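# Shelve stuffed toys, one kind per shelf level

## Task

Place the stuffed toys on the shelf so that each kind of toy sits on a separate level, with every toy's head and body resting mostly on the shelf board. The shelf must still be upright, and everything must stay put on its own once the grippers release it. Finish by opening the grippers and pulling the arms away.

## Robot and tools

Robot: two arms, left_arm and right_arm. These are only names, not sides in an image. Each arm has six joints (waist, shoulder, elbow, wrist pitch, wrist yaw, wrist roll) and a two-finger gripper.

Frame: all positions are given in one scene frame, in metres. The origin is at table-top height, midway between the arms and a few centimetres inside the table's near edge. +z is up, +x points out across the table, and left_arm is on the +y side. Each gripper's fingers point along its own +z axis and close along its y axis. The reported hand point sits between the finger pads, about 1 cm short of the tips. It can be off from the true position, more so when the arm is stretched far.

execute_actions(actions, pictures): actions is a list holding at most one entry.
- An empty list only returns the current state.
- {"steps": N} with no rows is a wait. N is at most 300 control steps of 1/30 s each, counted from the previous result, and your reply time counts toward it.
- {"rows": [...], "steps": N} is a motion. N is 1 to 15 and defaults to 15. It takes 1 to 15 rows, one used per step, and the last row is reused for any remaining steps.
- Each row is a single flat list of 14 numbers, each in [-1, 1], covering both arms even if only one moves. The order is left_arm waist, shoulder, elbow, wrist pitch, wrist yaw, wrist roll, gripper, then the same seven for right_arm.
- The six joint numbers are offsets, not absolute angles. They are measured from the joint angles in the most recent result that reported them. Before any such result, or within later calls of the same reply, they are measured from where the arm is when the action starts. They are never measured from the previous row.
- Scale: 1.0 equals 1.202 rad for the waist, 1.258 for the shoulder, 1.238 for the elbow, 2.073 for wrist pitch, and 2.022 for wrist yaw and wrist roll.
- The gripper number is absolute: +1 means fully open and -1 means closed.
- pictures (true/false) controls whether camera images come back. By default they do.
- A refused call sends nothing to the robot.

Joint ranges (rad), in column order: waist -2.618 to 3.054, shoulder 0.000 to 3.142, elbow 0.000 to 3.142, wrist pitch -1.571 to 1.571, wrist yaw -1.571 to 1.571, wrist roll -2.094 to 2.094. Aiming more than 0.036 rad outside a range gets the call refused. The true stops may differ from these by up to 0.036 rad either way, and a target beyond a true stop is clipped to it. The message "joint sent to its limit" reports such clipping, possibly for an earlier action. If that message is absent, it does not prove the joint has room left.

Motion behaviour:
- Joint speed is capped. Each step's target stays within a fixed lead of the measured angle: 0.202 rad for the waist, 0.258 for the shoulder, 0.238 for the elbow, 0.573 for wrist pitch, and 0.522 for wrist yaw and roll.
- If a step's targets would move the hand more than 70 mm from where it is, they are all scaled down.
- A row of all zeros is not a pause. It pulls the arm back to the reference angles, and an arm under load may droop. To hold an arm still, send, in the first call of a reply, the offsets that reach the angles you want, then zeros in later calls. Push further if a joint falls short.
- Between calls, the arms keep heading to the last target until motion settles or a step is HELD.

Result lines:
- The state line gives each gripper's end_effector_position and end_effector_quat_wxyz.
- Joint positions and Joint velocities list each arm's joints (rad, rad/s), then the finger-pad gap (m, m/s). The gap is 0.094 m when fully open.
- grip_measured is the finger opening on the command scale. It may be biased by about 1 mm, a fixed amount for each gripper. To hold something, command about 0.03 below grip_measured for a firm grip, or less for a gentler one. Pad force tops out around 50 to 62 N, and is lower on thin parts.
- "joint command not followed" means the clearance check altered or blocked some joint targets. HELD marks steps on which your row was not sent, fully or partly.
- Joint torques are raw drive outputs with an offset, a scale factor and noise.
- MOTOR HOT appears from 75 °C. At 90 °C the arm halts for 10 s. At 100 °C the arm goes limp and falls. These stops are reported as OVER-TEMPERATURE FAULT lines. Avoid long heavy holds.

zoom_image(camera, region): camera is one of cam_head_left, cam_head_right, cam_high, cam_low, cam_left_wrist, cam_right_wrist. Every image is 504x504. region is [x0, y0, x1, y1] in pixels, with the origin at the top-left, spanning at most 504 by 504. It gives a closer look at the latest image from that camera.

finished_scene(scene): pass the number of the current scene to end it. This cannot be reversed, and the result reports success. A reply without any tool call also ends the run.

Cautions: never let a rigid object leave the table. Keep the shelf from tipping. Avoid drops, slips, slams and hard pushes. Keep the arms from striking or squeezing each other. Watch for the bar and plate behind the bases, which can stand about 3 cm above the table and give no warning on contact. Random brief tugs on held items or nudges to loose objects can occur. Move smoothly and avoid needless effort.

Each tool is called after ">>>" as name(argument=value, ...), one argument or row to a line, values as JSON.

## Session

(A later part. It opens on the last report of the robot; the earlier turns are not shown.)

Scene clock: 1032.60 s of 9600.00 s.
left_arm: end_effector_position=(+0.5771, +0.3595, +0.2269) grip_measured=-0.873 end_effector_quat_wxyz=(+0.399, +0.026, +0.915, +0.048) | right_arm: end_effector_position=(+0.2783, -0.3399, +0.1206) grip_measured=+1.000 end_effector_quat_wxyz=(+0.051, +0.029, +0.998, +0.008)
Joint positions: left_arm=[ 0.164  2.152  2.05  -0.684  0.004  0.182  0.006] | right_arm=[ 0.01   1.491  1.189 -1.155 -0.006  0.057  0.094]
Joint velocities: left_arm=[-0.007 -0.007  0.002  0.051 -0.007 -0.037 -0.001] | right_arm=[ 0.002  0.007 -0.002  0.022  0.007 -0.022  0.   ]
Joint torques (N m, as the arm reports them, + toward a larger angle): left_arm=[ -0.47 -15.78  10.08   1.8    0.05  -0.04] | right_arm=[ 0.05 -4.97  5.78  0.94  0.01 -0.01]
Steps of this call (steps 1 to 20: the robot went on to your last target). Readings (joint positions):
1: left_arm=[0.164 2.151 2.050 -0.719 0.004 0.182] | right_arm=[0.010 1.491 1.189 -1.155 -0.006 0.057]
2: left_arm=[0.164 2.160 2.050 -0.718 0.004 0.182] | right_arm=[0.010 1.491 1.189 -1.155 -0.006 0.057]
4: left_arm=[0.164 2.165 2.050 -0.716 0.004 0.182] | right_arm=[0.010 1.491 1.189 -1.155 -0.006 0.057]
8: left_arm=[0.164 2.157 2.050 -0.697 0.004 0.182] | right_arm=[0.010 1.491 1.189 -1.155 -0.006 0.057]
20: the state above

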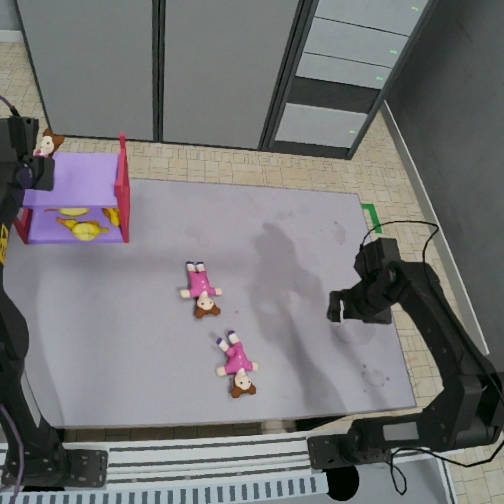

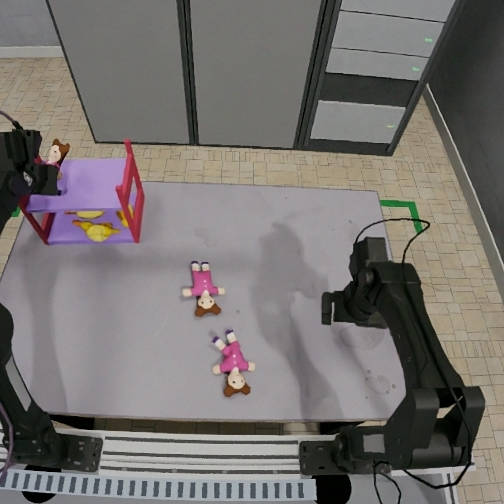

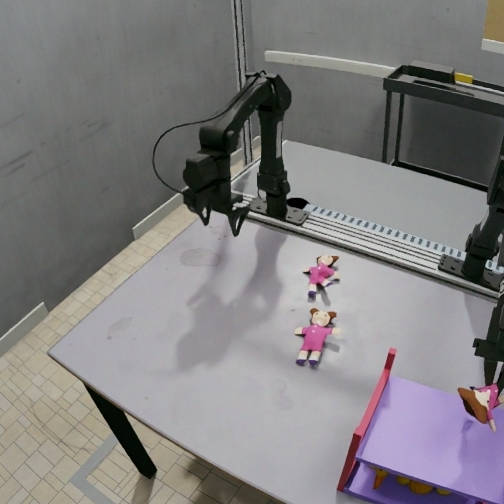

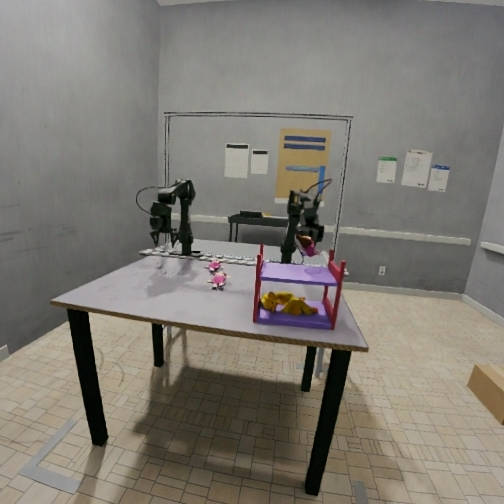

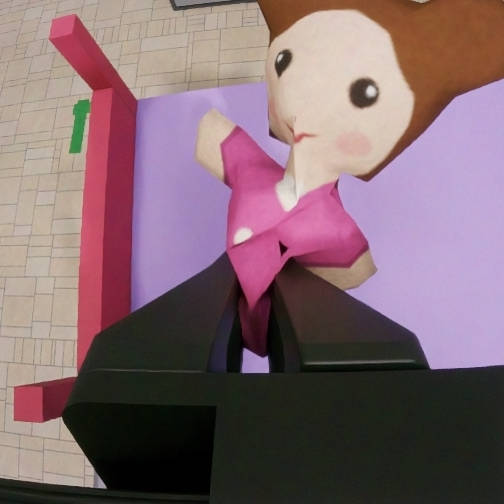

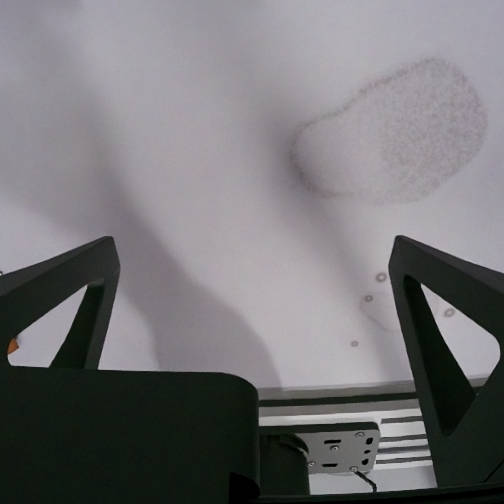

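>>> execute_actions(
  actions=[
    {"rows": [[0,0.04,0.016,-0.022,0,0,-0.88, 0,0,0,0,0,0,1]], "steps": 15},
  ],
  pictures=false,
)

>>> execute_actions(
  actions=[
    {"rows": [[0,0,0,0,0,0,0.6, 0,0,0,0,0,0,1]], "steps": 15},
  ],
)

Scene clock: 1041.03 s of 9600.00 s.
left_arm: end_effector_position=(+0.5749, +0.3582, +0.1801) grip_measured=-0.873 end_effector_quat_wxyz=(+0.347, +0.027, +0.936, +0.040) | right_arm: end_effector_position=(+0.2783, -0.3399, +0.1206) grip_measured=+1.000 end_effector_quat_wxyz=(+0.051, +0.029, +0.998, +0.008)
Joint positions: left_arm=[ 0.164  2.221  2.05  -0.728  0.004  0.182  0.006] | right_arm=[ 0.01   1.491  1.189 -1.155 -0.006  0.057  0.094]
Joint velocities: left_arm=[-0.032 -0.002  0.007  0.022 -0.037  0.007 -0.   ] | right_arm=[-0.007  0.012  0.002  0.022 -0.022  0.007  0.   ]
Joint torques (N m, as the arm reports them, + toward a larger angle): left_arm=[ -0.07 -15.62   7.89   1.27  -0.01   0.  ] | right_arm=[ 0.06 -4.99  5.79  0.94  0.   -0.01]
Steps of this call (steps 1 to 15: the robot went on to your last target; steps 16 to 90: nothing new was sent; then 4.93 s passed at rest; steps 91 to 105: all 15 steps of this action). Readings (joint positions):
91: left_arm=[0.164 2.156 2.050 -0.687 0.004 0.182] | right_arm=[0.010 1.491 1.189 -1.155 -0.006 0.057]
92: left_arm=[0.164 2.160 2.050 -0.688 0.004 0.182] | right_arm=[0.010 1.491 1.189 -1.155 -0.006 0.057]
94: left_arm=[0.164 2.178 2.050 -0.698 0.004 0.182] | right_arm=[0.010 1.491 1.189 -1.155 -0.006 0.057]
98: left_arm=[0.164 2.215 2.050 -0.722 0.004 0.182] | right_arm=[0.010 1.491 1.189 -1.155 -0.006 0.057]
105: the state above

Scene clock: 1041.53 s of 9600.00 s.
left_arm: end_effector_position=(+0.5749, +0.3582, +0.1801) grip_measured=+0.598 end_effector_quat_wxyz=(+0.347, +0.027, +0.936, +0.040) | right_arm: end_effector_position=(+0.2783, -0.3399, +0.1206) grip_measured=+1.000 end_effector_quat_wxyz=(+0.051, +0.029, +0.998, +0.008)
Joint positions: left_arm=[ 0.164  2.221  2.05  -0.728  0.004  0.182  0.075] | right_arm=[ 0.01   1.491  1.189 -1.155 -0.006  0.057  0.094]
Joint velocities: left_arm=[-0.002 -0.012 -0.002 -0.022  0.022  0.081 -0.001] | right_arm=[-0.002 -0.012  0.007 -0.037 -0.007 -0.007  0.   ]
Joint torques (N m, as the arm reports them, + toward a larger angle): left_arm=[ -0.17 -13.89   6.36   1.32  -0.01  -0.03] | right_arm=[ 0.05 -4.99  5.78  0.94  0.   -0.01]
Steps of this call (steps 1 to 15: all 15 steps of this action). Readings (joint positions):
1: left_arm=[0.164 2.221 2.050 -0.728 0.004 0.182] | right_arm=[0.010 1.491 1.189 -1.155 -0.006 0.057]
2: left_arm=[0.164 2.221 2.050 -0.728 0.004 0.182] | right_arm=[0.010 1.491 1.189 -1.155 -0.006 0.057]
4: left_arm=[0.164 2.221 2.050 -0.728 0.004 0.182] | right_arm=[0.010 1.491 1.189 -1.155 -0.006 0.057]
8: left_arm=[0.164 2.221 2.050 -0.728 0.004 0.182] | right_arm=[0.010 1.491 1.189 -1.155 -0.006 0.057]
15: the state above

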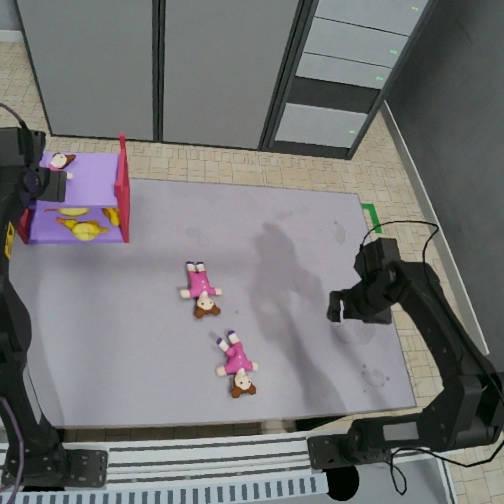

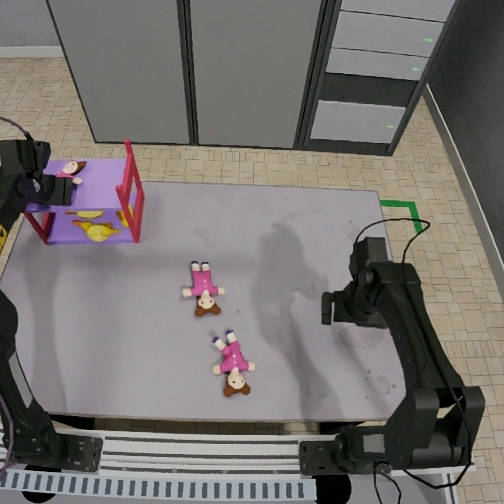

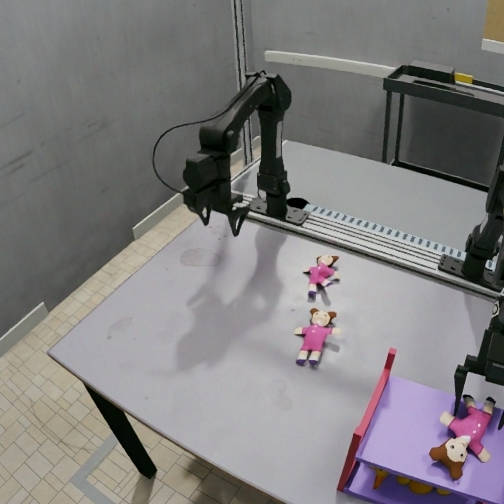

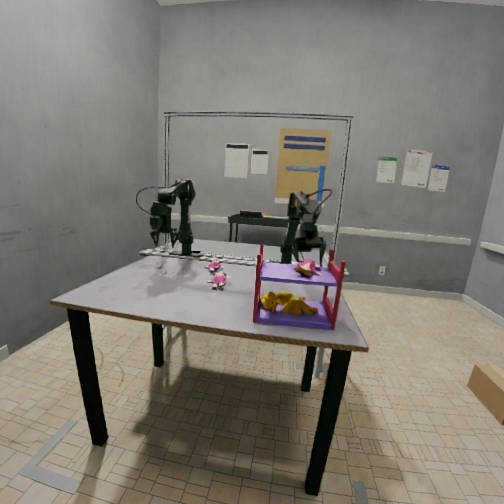

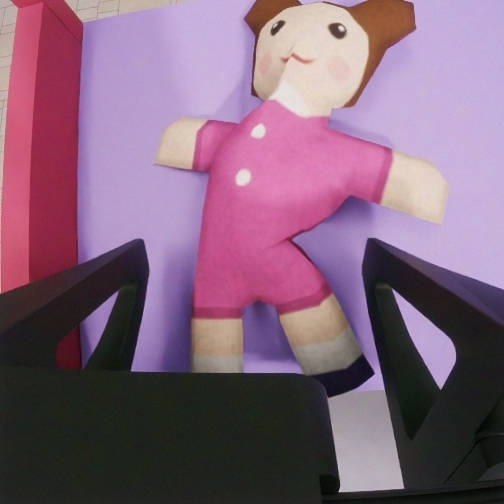

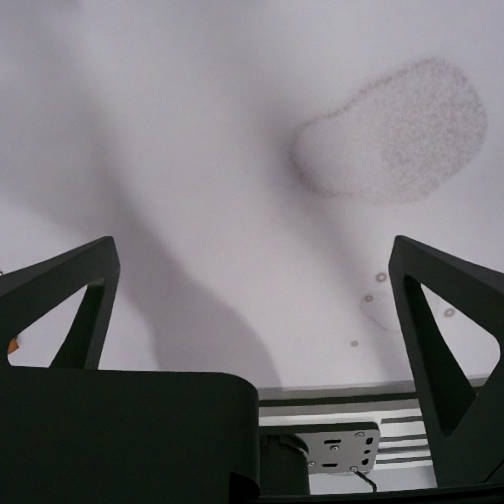

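>>> execute_actions(
  actions=[
    {"rows": [[0,-0.1,0.02,0.02,0,0,1, 0,0,0,0,0,0,1],[0,-0.1,0.02,0.02,0,0,1, 0,0,0,0,0,0,1],[0,-0.1,0.02,0.02,0,0,1, 0,0,0,0,0,0,1],[0,-0.1,0.02,0.02,0,0,1, 0,0,0,0,0,0,1],[0,-0.1,0.02,0.02,0,0,1, 0,0,0,0,0,0,1],[0,-0.1,0.02,0.02,0,0,1, 0,0,0,0,0,0,1],[0,-0.1,0.02,0.02,0,0,1, 0,0,0,0,0,0,1],[0,-0.3,-0.12,-0.06,0,0,1, 0,0,0,0,0,0,1],[0,-0.3,-0.12,-0.06,0,0,1, 0,0,0,0,0,0,1],[0,-0.3,-0.12,-0.06,0,0,1, 0,0,0,0,0,0,1],[0,-0.3,-0.12,-0.06,0,0,1, 0,0,0,0,0,0,1],[0,-0.48,-0.27,-0.14,0,0,1, 0,0,0,0,0,0,1]], "steps": 15},
  ],
  pictures=false,
)

>>> execute_actions(
  actions=[
    {"steps": 10},
  ],
  pictures=false,
)

>>> execute_actions(
  actions=[
    {"rows": [[-0.636,0,0,0,0,-0.387,1, 0,0,0,0,0,0,1]], "steps": 15},
  ],
  pictures=false,
)

>>> execute_actions(
  actions=[
    {"steps": 12},
  ],
  pictures=false,
)

Scene clock: 1060.87 s of 9600.00 s.
left_arm: end_effector_position=(+0.4494, +0.3461, +0.2963) grip_measured=+1.000 end_effector_quat_wxyz=(+0.381, +0.026, +0.923, +0.045) | right_arm: end_effector_position=(+0.2783, -0.3399, +0.1206) grip_measured=+1.000 end_effector_quat_wxyz=(+0.051, +0.029, +0.998, +0.008)
Joint positions: left_arm=[ 0.164  1.707  1.77  -0.888  0.004  0.182  0.094] | right_arm=[ 0.01   1.491  1.189 -1.155 -0.006  0.057  0.094]
Joint velocities: left_arm=[ 0.012 -1.595 -0.784 -1.136 -0.051 -0.007 -0.001] | right_arm=[ 0.002 -0.012 -0.007  0.11   0.066 -0.007  0.   ]
Joint torques (N m, as the arm reports them, + toward a larger angle): left_arm=[ 0.01 -7.92  5.72  1.62 -0.02  0.  ] | right_arm=[ 0.03 -4.98  5.78  0.94  0.01 -0.01]
Steps of this call (steps 1 to 15: the robot went on to your last target; steps 16 to 90: nothing new was sent; then 15.83 s passed at rest; steps 91 to 105: all 15 steps of this action). Readings (joint positions):
91: left_arm=[0.164 2.215 2.050 -0.727 0.004 0.182] | right_arm=[0.010 1.491 1.189 -1.155 -0.006 0.057]
92: left_arm=[0.164 2.207 2.050 -0.730 0.004 0.182] | right_arm=[0.010 1.491 1.189 -1.155 -0.006 0.057]
94: left_arm=[0.164 2.176 2.050 -0.730 0.004 0.182] | right_arm=[0.010 1.491 1.189 -1.155 -0.006 0.057]
98: left_arm=[0.164 2.088 2.031 -0.712 0.004 0.182] | right_arm=[0.010 1.491 1.189 -1.155 -0.006 0.057]
105: the state above

Scene clock: 1061.20 s of 9600.00 s.
left_arm: end_effector_position=(+0.4094, +0.3416, +0.3044) grip_measured=+1.000 end_effector_quat_wxyz=(+0.361, +0.027, +0.931, +0.042) | right_arm: end_effector_position=(+0.2783, -0.3399, +0.1206) grip_measured=+1.000 end_effector_quat_wxyz=(+0.051, +0.029, +0.998, +0.008)
Joint positions: left_arm=[ 0.164  1.606  1.731 -0.995  0.004  0.182  0.094] | right_arm=[ 0.01   1.491  1.189 -1.155 -0.006  0.057  0.094]
Joint velocities: left_arm=[ 0.002  0.154 -0.11  -0.154  0.051  0.066  0.   ] | right_arm=[ 0.002  0.002 -0.007  0.051 -0.022  0.022  0.   ]
Joint torques (N m, as the arm reports them, + toward a larger angle): left_arm=[-0.02 -7.5   5.28  1.3  -0.02 -0.02] | right_arm=[ 0.06 -4.99  5.77  0.93  0.01 -0.01]
Steps of this call (steps 1 to 10: the robot went on to your last target). Readings (joint positions):
1: left_arm=[0.164 1.660 1.752 -0.922 0.004 0.182] | right_arm=[0.010 1.491 1.189 -1.155 -0.006 0.057]
2: left_arm=[0.164 1.626 1.747 -0.947 0.004 0.182] | right_arm=[0.010 1.491 1.189 -1.155 -0.006 0.057]
4: left_arm=[0.164 1.590 1.747 -0.966 0.004 0.182] | right_arm=[0.010 1.491 1.189 -1.155 -0.006 0.057]
8: left_arm=[0.164 1.596 1.739 -0.985 0.004 0.182] | right_arm=[0.010 1.491 1.189 -1.155 -0.006 0.057]
10: the state above

Scene clock: 1061.70 s of 9600.00 s.
left_arm: end_effector_position=(+0.3187, +0.0243, +0.3003) grip_measured=+1.000 end_effector_quat_wxyz=(+0.292, +0.064, +0.932, -0.206) | right_arm: end_effector_position=(+0.2783, -0.3399, +0.1206) grip_measured=+1.000 end_effector_quat_wxyz=(+0.051, +0.029, +0.998, +0.008)
Joint positions: left_arm=[-0.627  1.616  1.729 -1.     0.018 -0.549  0.094] | right_arm=[ 0.01   1.491  1.189 -1.155 -0.006  0.057  0.094]
Joint velocities: left_arm=[-0.403  0.012 -0.007 -0.022  0.154 -0.3   -0.   ] | right_arm=[-0.002 -0.002 -0.007 -0.037 -0.11  -0.007  0.   ]
Joint torques (N m, as the arm reports them, + toward a larger angle): left_arm=[ 4.31 -8.57  5.93  1.37 -0.4  -0.06] | right_arm=[ 0.06 -4.98  5.77  0.94  0.01 -0.01]
Steps of this call (steps 1 to 15: all 15 steps of this action). Readings (joint positions):
1: left_arm=[0.147 1.610 1.729 -0.999 -0.006 0.115] | right_arm=[0.010 1.491 1.189 -1.155 -0.006 0.057]
2: left_arm=[0.113 1.614 1.729 -1.000 -0.015 0.022] | right_arm=[0.010 1.491 1.189 -1.155 -0.006 0.057]
4: left_arm=[0.002 1.616 1.729 -1.000 -0.016 -0.155] | right_arm=[0.010 1.491 1.189 -1.155 -0.006 0.057]
8: left_arm=[-0.253 1.616 1.729 -1.000 -0.009 -0.397] | right_arm=[0.010 1.491 1.189 -1.155 -0.006 0.057]
15: the state above

Scene clock: 1062.10 s of 9600.00 s.
left_arm: end_effector_position=(+0.3240, +0.0311, +0.3004) grip_measured=+1.000 end_effector_quat_wxyz=(+0.289, +0.034, +0.933, -0.209) | right_arm: end_effector_position=(+0.2783, -0.3399, +0.1206) grip_measured=+1.000 end_effector_quat_wxyz=(+0.051, +0.029, +0.998, +0.008)
Joint positions: left_arm=[-0.607  1.616  1.729 -1.     0.015 -0.593  0.094] | right_arm=[ 0.01   1.491  1.189 -1.155 -0.006  0.057  0.094]
Joint velocities: left_arm=[-0.017 -0.012  0.002  0.037 -0.022  0.007  0.   ] | right_arm=[-0.002 -0.007  0.002 -0.051  0.022  0.022  0.   ]
Joint torques (N m, as the arm reports them, + toward a larger angle): left_arm=[ 0.49 -8.61  5.94  1.38 -0.15 -0.05] | right_arm=[ 0.06 -4.98  5.81  0.94  0.01 -0.01]
Steps of this call (steps 1 to 12: the robot went on to your last target). Readings (joint positions):
1: left_arm=[-0.633 1.616 1.729 -1.000 0.021 -0.557] | right_arm=[0.010 1.491 1.189 -1.155 -0.006 0.057]
2: left_arm=[-0.632 1.616 1.729 -1.000 0.021 -0.565] | right_arm=[0.010 1.491 1.189 -1.155 -0.006 0.057]
4: left_arm=[-0.619 1.616 1.729 -1.000 0.020 -0.576] | right_arm=[0.010 1.491 1.189 -1.155 -0.006 0.057]
8: left_arm=[-0.607 1.616 1.729 -1.000 0.015 -0.588] | right_arm=[0.010 1.491 1.189 -1.155 -0.006 0.057]
12: the state above

>>> execute_actions(
  actions=[
    {"rows": [[0,0.16,0.06,0.01,0,0,1, 0,0,0,0,0,0,1],[0,0.16,0.06,0.01,0,0,1, 0,0,0,0,0,0,1],[0,0.16,0.06,0.01,0,0,1, 0,0,0,0,0,0,1],[0,0.16,0.06,0.01,0,0,1, 0,0,0,0,0,0,1],[0,0.32,0.11,0.02,0,0,1, 0,0,0,0,0,0,1],[0,0.32,0.11,0.02,0,0,1, 0,0,0,0,0,0,1],[0,0.32,0.11,0.02,0,0,1, 0,0,0,0,0,0,1],[0,0.32,0.11,0.02,0,0,1, 0,0,0,0,0,0,1],[0,0.47,0.138,0.028,0,0,1, 0,0,0,0,0,0,1]], "steps": 15},
  ],
  pictures=false,
)

>>> execute_actions(
  actions=[
    {"steps": 18},
  ],
)

Scene clock: 1068.20 s of 9600.00 s.
left_arm: end_effector_position=(+0.3856, -0.0120, +0.0612) grip_measured=+1.000 end_effector_quat_wxyz=(+0.102, +0.031, +0.992, -0.074) | right_arm: end_effector_position=(+0.2783, -0.3399, +0.1206) grip_measured=+1.000 end_effector_quat_wxyz=(+0.051, +0.029, +0.998, +0.008)
Joint positions: left_arm=[-0.607  2.271  1.862 -0.955  0.015 -0.596  0.094] | right_arm=[ 0.01   1.491  1.189 -1.155 -0.006  0.057  0.094]
Joint velocities: left_arm=[ 0.007  0.447  0.002 -0.051  0.007  0.022  0.   ] | right_arm=[ 0.012  0.002 -0.012 -0.11   0.022  0.022  0.   ]
Joint torques (N m, as the arm reports them, + toward a larger angle): left_arm=[ -0.08 -22.07   8.66   0.8    0.     0.03] | right_arm=[ 0.06 -4.99  5.77  0.94  0.01  0.  ]
Steps of this call (steps 1 to 30: the robot went on to your last target; steps 31 to 90: nothing new was sent; then 2.60 s passed at rest; steps 91 to 105: all 15 steps of this action). Readings (joint positions):
91: left_arm=[-0.607 1.634 1.742 -1.008 0.015 -0.596] | right_arm=[0.010 1.491 1.189 -1.155 -0.006 0.057]
92: left_arm=[-0.607 1.666 1.770 -1.008 0.015 -0.596] | right_arm=[0.010 1.491 1.189 -1.155 -0.006 0.057]
94: left_arm=[-0.607 1.742 1.794 -0.981 0.015 -0.596] | right_arm=[0.010 1.491 1.189 -1.155 -0.006 0.057]
98: left_arm=[-0.607 1.948 1.836 -0.968 0.015 -0.596] | right_arm=[0.010 1.491 1.189 -1.155 -0.006 0.057]
105: the state above

Scene clock: 1068.80 s of 9600.00 s.
left_arm: end_effector_position=(+0.3867, -0.0133, +0.0853) grip_measured=+1.000 end_effector_quat_wxyz=(+0.121, +0.031, +0.988, -0.088) | right_arm: end_effector_position=(+0.2783, -0.3399, +0.1206) grip_measured=+1.000 end_effector_quat_wxyz=(+0.051, +0.029, +0.998, +0.008)
Joint positions: left_arm=[-0.607  2.22   1.862 -0.959  0.015 -0.596  0.094] | right_arm=[ 0.01   1.491  1.189 -1.155 -0.006  0.057  0.094]
Joint velocities: left_arm=[ 0.002  0.007  0.007 -0.051 -0.022 -0.022  0.   ] | right_arm=[ 0.007  0.017 -0.002  0.007  0.037 -0.022  0.   ]
Joint torques (N m, as the arm reports them, + toward a larger angle): left_arm=[ -0.01 -14.33   8.66   0.94  -0.01   0.05] | right_arm=[ 0.05 -4.99  5.79  0.94  0.   -0.01]
Steps of this call (steps 1 to 18: the robot went on to your last target). Readings (joint positions):
1: left_arm=[-0.607 2.281 1.862 -0.957 0.015 -0.596] | right_arm=[0.010 1.491 1.189 -1.155 -0.006 0.057]
2: left_arm=[-0.607 2.282 1.862 -0.958 0.015 -0.596] | right_arm=[0.010 1.491 1.189 -1.155 -0.006 0.057]
4: left_arm=[-0.607 2.266 1.862 -0.959 0.015 -0.596] | right_arm=[0.010 1.491 1.189 -1.155 -0.006 0.057]
8: left_arm=[-0.607 2.227 1.862 -0.959 0.015 -0.596] | right_arm=[0.010 1.491 1.189 -1.155 -0.006 0.057]
18: the state above

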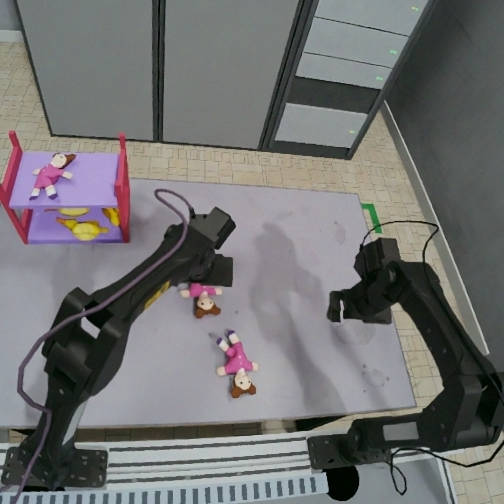

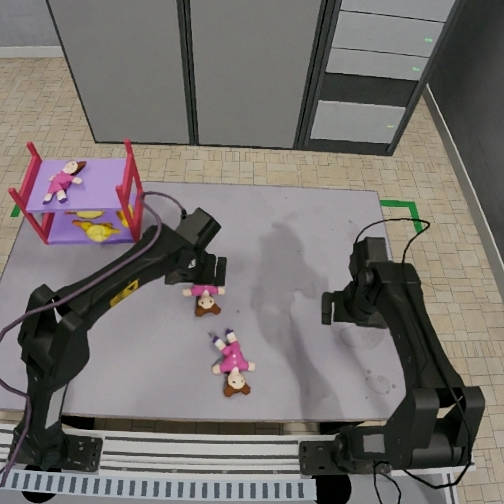

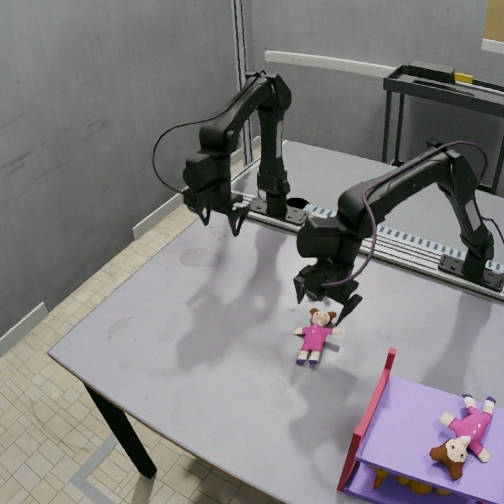

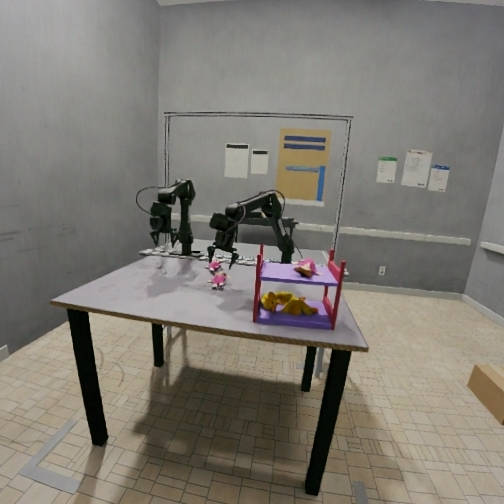

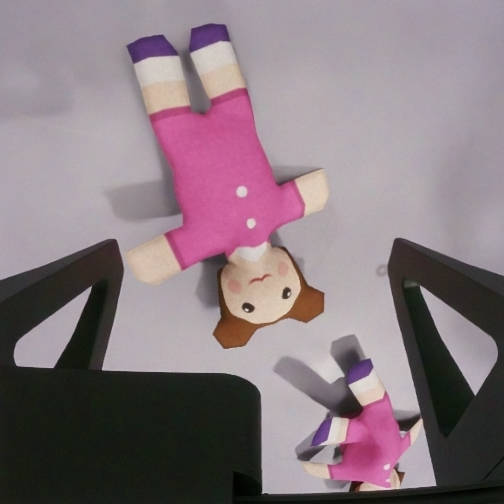

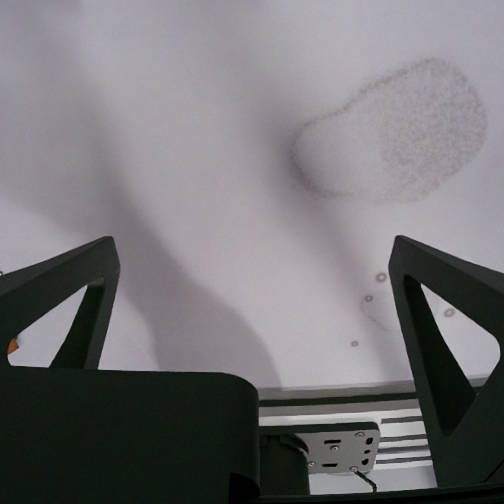

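>>> execute_actions(
  actions=[
    {"rows": [[0.042,0.04,0.027,0.04,0,-0.139,1, 0,0,0,0,0,0,1]], "steps": 15},
  ],
  pictures=false,
)

>>> execute_actions(
  actions=[
    {"steps": 8},
  ],
)

Scene clock: 1089.70 s of 9600.00 s.
left_arm: end_effector_position=(+0.4095, +0.0011, +0.0601) grip_measured=+1.000 end_effector_quat_wxyz=(+0.106, -0.125, +0.981, -0.100) | right_arm: end_effector_position=(+0.2783, -0.3399, +0.1206) grip_measured=+1.000 end_effector_quat_wxyz=(+0.051, +0.029, +0.998, +0.008)
Joint positions: left_arm=[-0.556  2.284  1.866 -0.908  0.018 -0.861  0.094] | right_arm=[ 0.01   1.491  1.189 -1.155 -0.006  0.057  0.094]
Joint velocities: left_arm=[-0.032  0.007  0.012 -0.051 -0.037  0.022  0.   ] | right_arm=[ 0.022 -0.012 -0.007 -0.066 -0.007  0.037  0.   ]
Joint torques (N m, as the arm reports them, + toward a larger angle): left_arm=[ -0.01 -14.81   8.1    1.01  -0.01  -0.04] | right_arm=[ 0.06 -5.    5.79  0.94  0.01 -0.01]
Steps of this call (steps 1 to 15: the robot went on to your last target; steps 16 to 90: nothing new was sent; then 17.40 s passed at rest; steps 91 to 105: all 15 steps of this action). Readings (joint positions):
91: left_arm=[-0.605 2.224 1.862 -0.955 0.016 -0.633] | right_arm=[0.010 1.491 1.189 -1.155 -0.006 0.057]
92: left_arm=[-0.601 2.230 1.865 -0.944 0.017 -0.681] | right_arm=[0.010 1.491 1.189 -1.155 -0.006 0.057]
94: left_arm=[-0.586 2.249 1.866 -0.925 0.018 -0.750] | right_arm=[0.010 1.491 1.189 -1.155 -0.006 0.057]
98: left_arm=[-0.559 2.280 1.866 -0.915 0.018 -0.822] | right_arm=[0.010 1.491 1.189 -1.155 -0.006 0.057]
105: the state above

Scene clock: 1089.97 s of 9600.00 s.
left_arm: end_effector_position=(+0.4101, +0.0007, +0.0603) grip_measured=+1.000 end_effector_quat_wxyz=(+0.107, -0.129, +0.981, -0.101) | right_arm: end_effector_position=(+0.2783, -0.3399, +0.1206) grip_measured=+1.000 end_effector_quat_wxyz=(+0.051, +0.029, +0.998, +0.008)
Joint positions: left_arm=[-0.556  2.284  1.866 -0.905  0.018 -0.869  0.094] | right_arm=[ 0.01   1.491  1.189 -1.155 -0.006  0.057  0.094]
Joint velocities: left_arm=[-0.012 -0.012 -0.007  0.081  0.037 -0.022  0.   ] | right_arm=[-0.007 -0.002 -0.012 -0.081  0.007  0.007  0.   ]
Joint torques (N m, as the arm reports them, + toward a larger angle): left_arm=[  0.02 -14.86   7.89   1.01  -0.04  -0.03] | right_arm=[ 0.05 -4.99  5.78  0.94  0.01 -0.01]
Steps of this call (steps 1 to 8: the robot went on to your last target). Readings (joint positions):
1: left_arm=[-0.556 2.284 1.866 -0.907 0.018 -0.863] | right_arm=[0.010 1.491 1.189 -1.155 -0.006 0.057]
2: left_arm=[-0.556 2.284 1.866 -0.907 0.018 -0.865] | right_arm=[0.010 1.491 1.189 -1.155 -0.006 0.057]
4: left_arm=[-0.556 2.284 1.866 -0.906 0.018 -0.867] | right_arm=[0.010 1.491 1.189 -1.155 -0.006 0.057]
8: the state above

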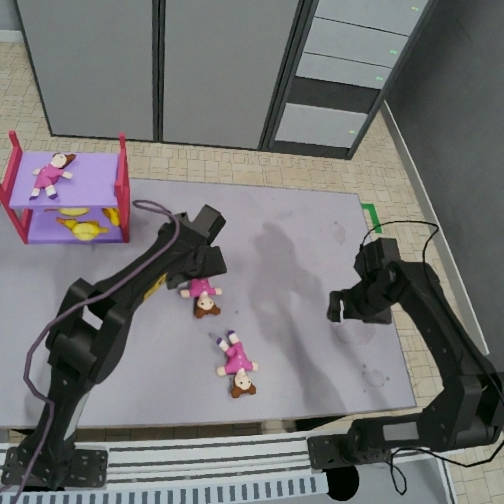

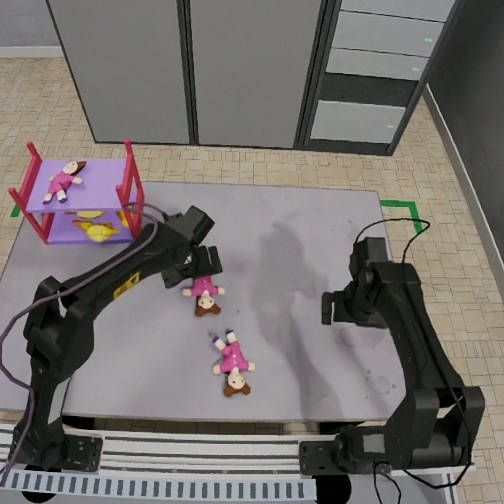

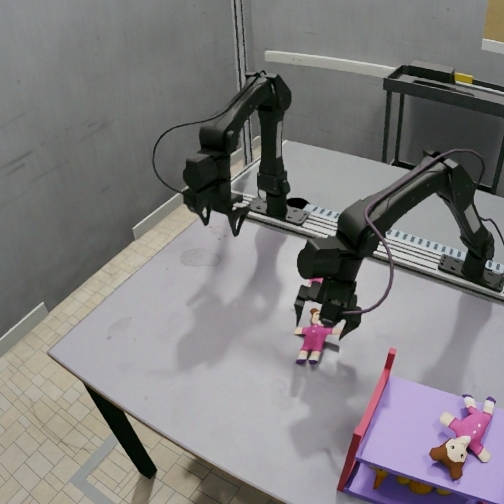

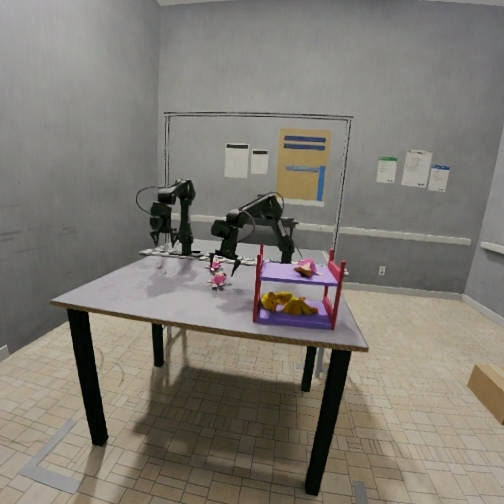

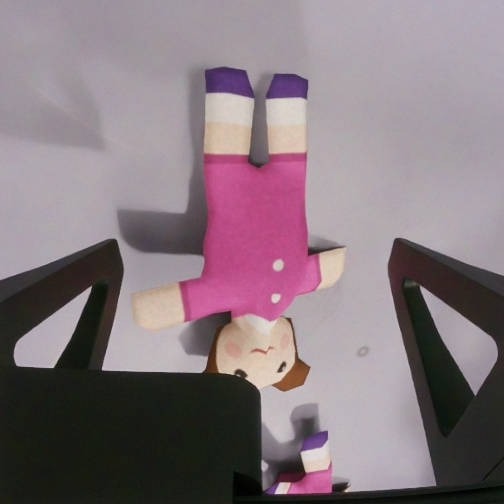

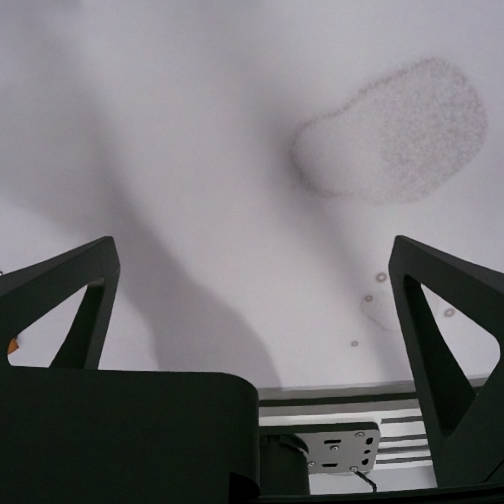

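>>> execute_actions(
  actions=[
    {"rows": [[0,0.029,-0.065,0.094,0,0,1, 0,0,0,0,0,0,1]], "steps": 15},
  ],
  pictures=false,
)

>>> execute_actions(
  actions=[
    {"steps": 8},
  ],
)

Scene clock: 1094.73 s of 9600.00 s.
left_arm: end_effector_position=(+0.4190, -0.0049, +0.0207) grip_measured=+1.000 end_effector_quat_wxyz=(+0.116, -0.130, +0.979, -0.110) | right_arm: end_effector_position=(+0.2783, -0.3399, +0.1206) grip_measured=+1.000 end_effector_quat_wxyz=(+0.051, +0.029, +0.998, +0.008)
Joint positions: left_arm=[-0.556  2.337  1.788 -0.748  0.018 -0.871  0.094] | right_arm=[ 0.01   1.491  1.189 -1.155 -0.006  0.057  0.094]
Joint velocities: left_arm=[-0.007 -0.007 -0.027  0.007 -0.037 -0.007  0.   ] | right_arm=[-0.007  0.002 -0.007  0.007 -0.037  0.022  0.   ]
Joint torques (N m, as the arm reports them, + toward a larger angle): left_arm=[  0.03 -15.45   5.44   1.04   0.     0.  ] | right_arm=[ 0.05 -5.    5.78  0.94  0.   -0.01]
Steps of this call (steps 1 to 15: the robot went on to your last target; steps 16 to 90: nothing new was sent; then 1.27 s passed at rest; steps 91 to 105: all 15 steps of this action). Readings (joint positions):
91: left_arm=[-0.556 2.285 1.855 -0.885 0.018 -0.871] | right_arm=[0.010 1.491 1.189 -1.155 -0.006 0.057]
92: left_arm=[-0.556 2.285 1.841 -0.850 0.018 -0.871] | right_arm=[0.010 1.491 1.189 -1.155 -0.006 0.057]
94: left_arm=[-0.556 2.300 1.816 -0.804 0.018 -0.871] | right_arm=[0.010 1.491 1.189 -1.155 -0.006 0.057]
98: left_arm=[-0.556 2.333 1.791 -0.770 0.018 -0.871] | right_arm=[0.010 1.491 1.189 -1.155 -0.006 0.057]
105: the state above

Scene clock: 1095.00 s of 9600.00 s.
left_arm: end_effector_position=(+0.4203, -0.0057, +0.0212) grip_measured=+1.000 end_effector_quat_wxyz=(+0.118, -0.130, +0.978, -0.112) | right_arm: end_effector_position=(+0.2783, -0.3399, +0.1206) grip_measured=+1.000 end_effector_quat_wxyz=(+0.051, +0.029, +0.998, +0.008)
Joint positions: left_arm=[-0.556  2.337  1.788 -0.741  0.018 -0.871  0.094] | right_arm=[ 0.01   1.491  1.189 -1.155 -0.006  0.057  0.094]
Joint velocities: left_arm=[-0.012  0.007 -0.027 -0.022 -0.007 -0.037  0.   ] | right_arm=[-0.022 -0.007 -0.002 -0.022  0.037  0.095  0.   ]
Joint torques (N m, as the arm reports them, + toward a larger angle): left_arm=[ -0.11 -15.55   5.35   1.07  -0.04   0.02] | right_arm=[ 0.06 -4.99  5.81  0.93  0.   -0.01]
Steps of this call (steps 1 to 8: the robot went on to your last target). Readings (joint positions):
1: left_arm=[-0.556 2.337 1.788 -0.745 0.018 -0.871] | right_arm=[0.010 1.491 1.189 -1.155 -0.006 0.057]
2: left_arm=[-0.556 2.337 1.788 -0.744 0.018 -0.871] | right_arm=[0.010 1.491 1.189 -1.155 -0.006 0.057]
4: left_arm=[-0.556 2.337 1.788 -0.743 0.018 -0.871] | right_arm=[0.010 1.491 1.189 -1.155 -0.006 0.057]
8: the state above

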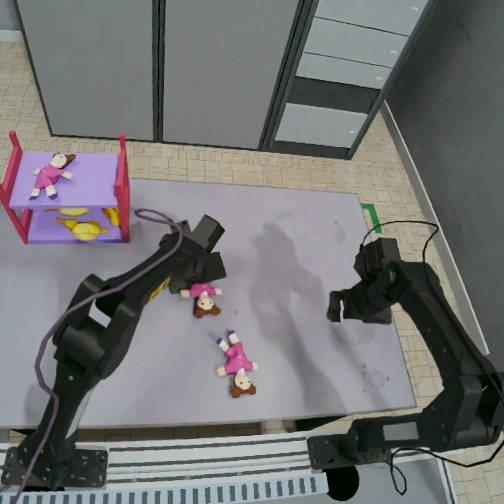

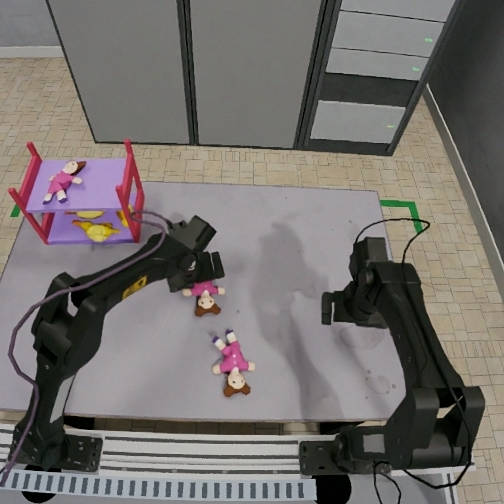

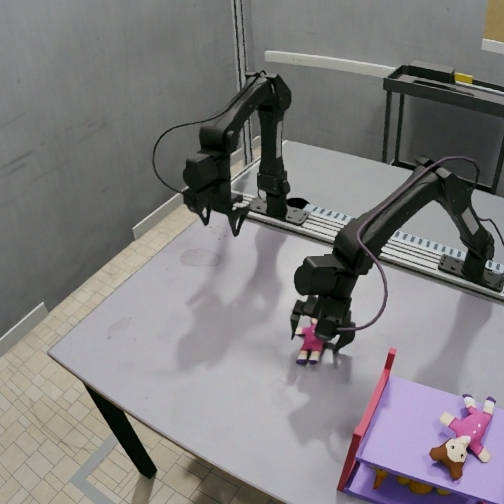

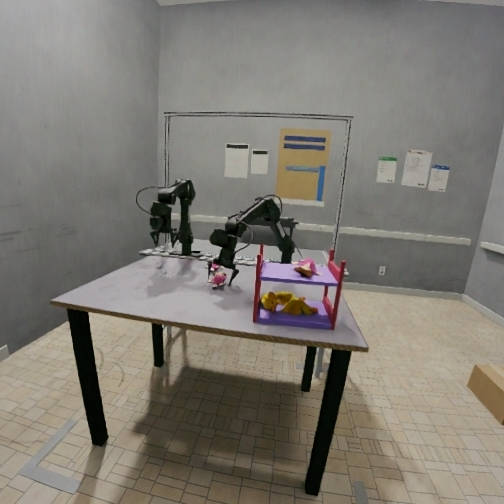

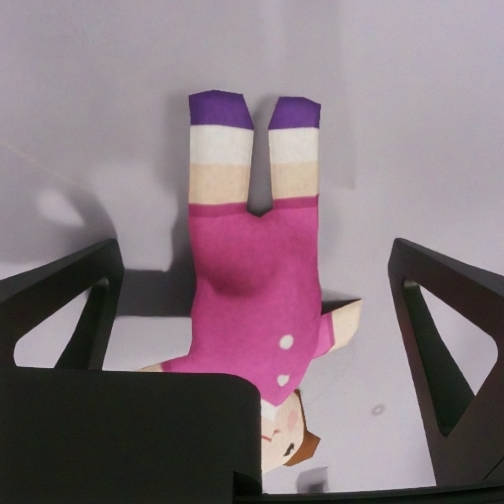

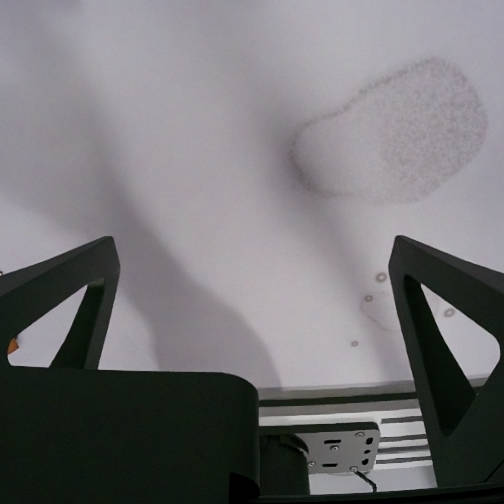

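>>> execute_actions(
  actions=[],
)

Scene clock: 1113.40 s of 9600.00 s.
left_arm: end_effector_position=(+0.4205, -0.0059, +0.0213) grip_measured=+1.000 end_effector_quat_wxyz=(+0.119, -0.130, +0.978, -0.112) | right_arm: end_effector_position=(+0.2783, -0.3399, +0.1206) grip_measured=+1.000 end_effector_quat_wxyz=(+0.051, +0.029, +0.998, +0.008)
Joint positions: left_arm=[-0.556  2.337  1.788 -0.74   0.018 -0.871  0.094] | right_arm=[ 0.01   1.491  1.189 -1.155 -0.006  0.057  0.094]
Joint velocities: left_arm=[-0.032 -0.017 -0.002 -0.022 -0.007 -0.051  0.   ] | right_arm=[ 0.002  0.007  0.002  0.022  0.022 -0.037  0.   ]
Joint torques (N m, as the arm reports them, + toward a larger angle): left_arm=[ -0.03 -15.52   5.44   1.04  -0.01  -0.01] | right_arm=[ 0.05 -4.98  5.79  0.94  0.   -0.01]
Steps of this call (steps 1 to 15: the robot went on to your last target; steps 16 to 90: nothing new was sent; then 15.40 s passed at rest). Readings (joint positions):
1: left_arm=[-0.556 2.337 1.788 -0.741 0.018 -0.871] | right_arm=[0.010 1.491 1.189 -1.155 -0.006 0.057]
2: left_arm=[-0.556 2.337 1.788 -0.740 0.018 -0.871] | right_arm=[0.010 1.491 1.189 -1.155 -0.006 0.057]
4: left_arm=[-0.556 2.337 1.788 -0.740 0.018 -0.871] | right_arm=[0.010 1.491 1.189 -1.155 -0.006 0.057]
8: left_arm=[-0.556 2.337 1.788 -0.740 0.018 -0.871] | right_arm=[0.010 1.491 1.189 -1.155 -0.006 0.057]
90: the state above
All arms were judged still, so your last target was given up. Only a new action makes them travel on or press farther. Fingers that are still opening or closing keep moving.

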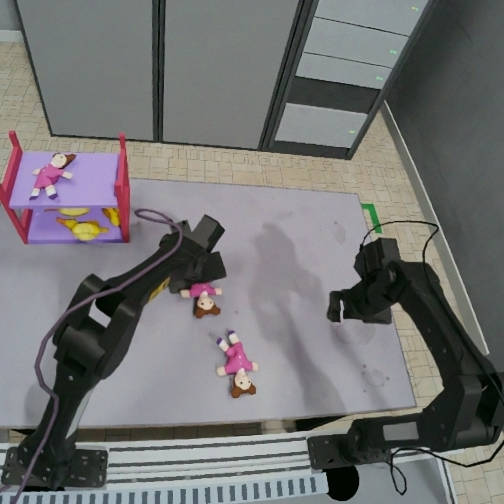

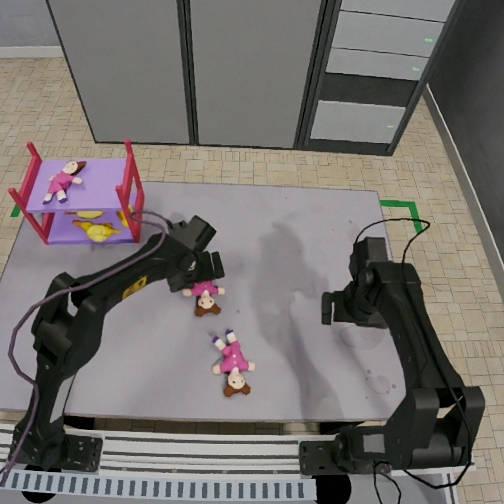

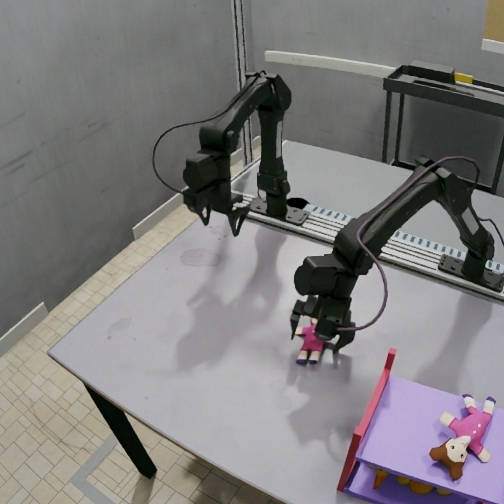

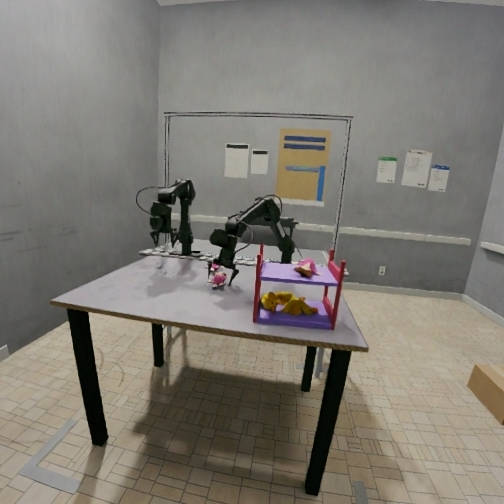

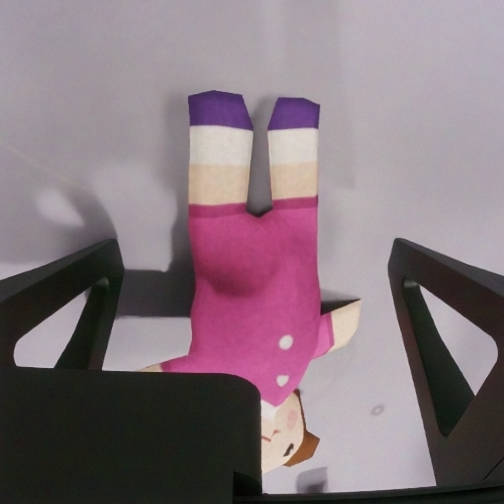

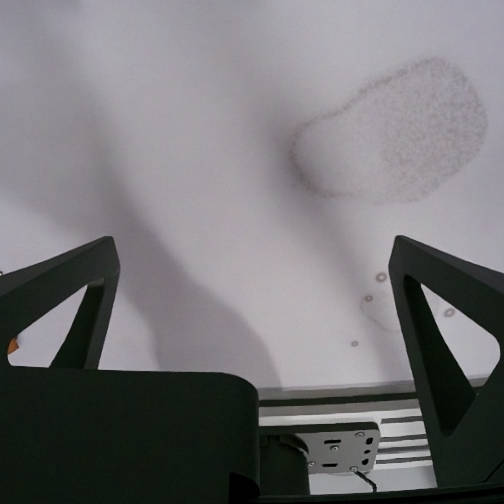

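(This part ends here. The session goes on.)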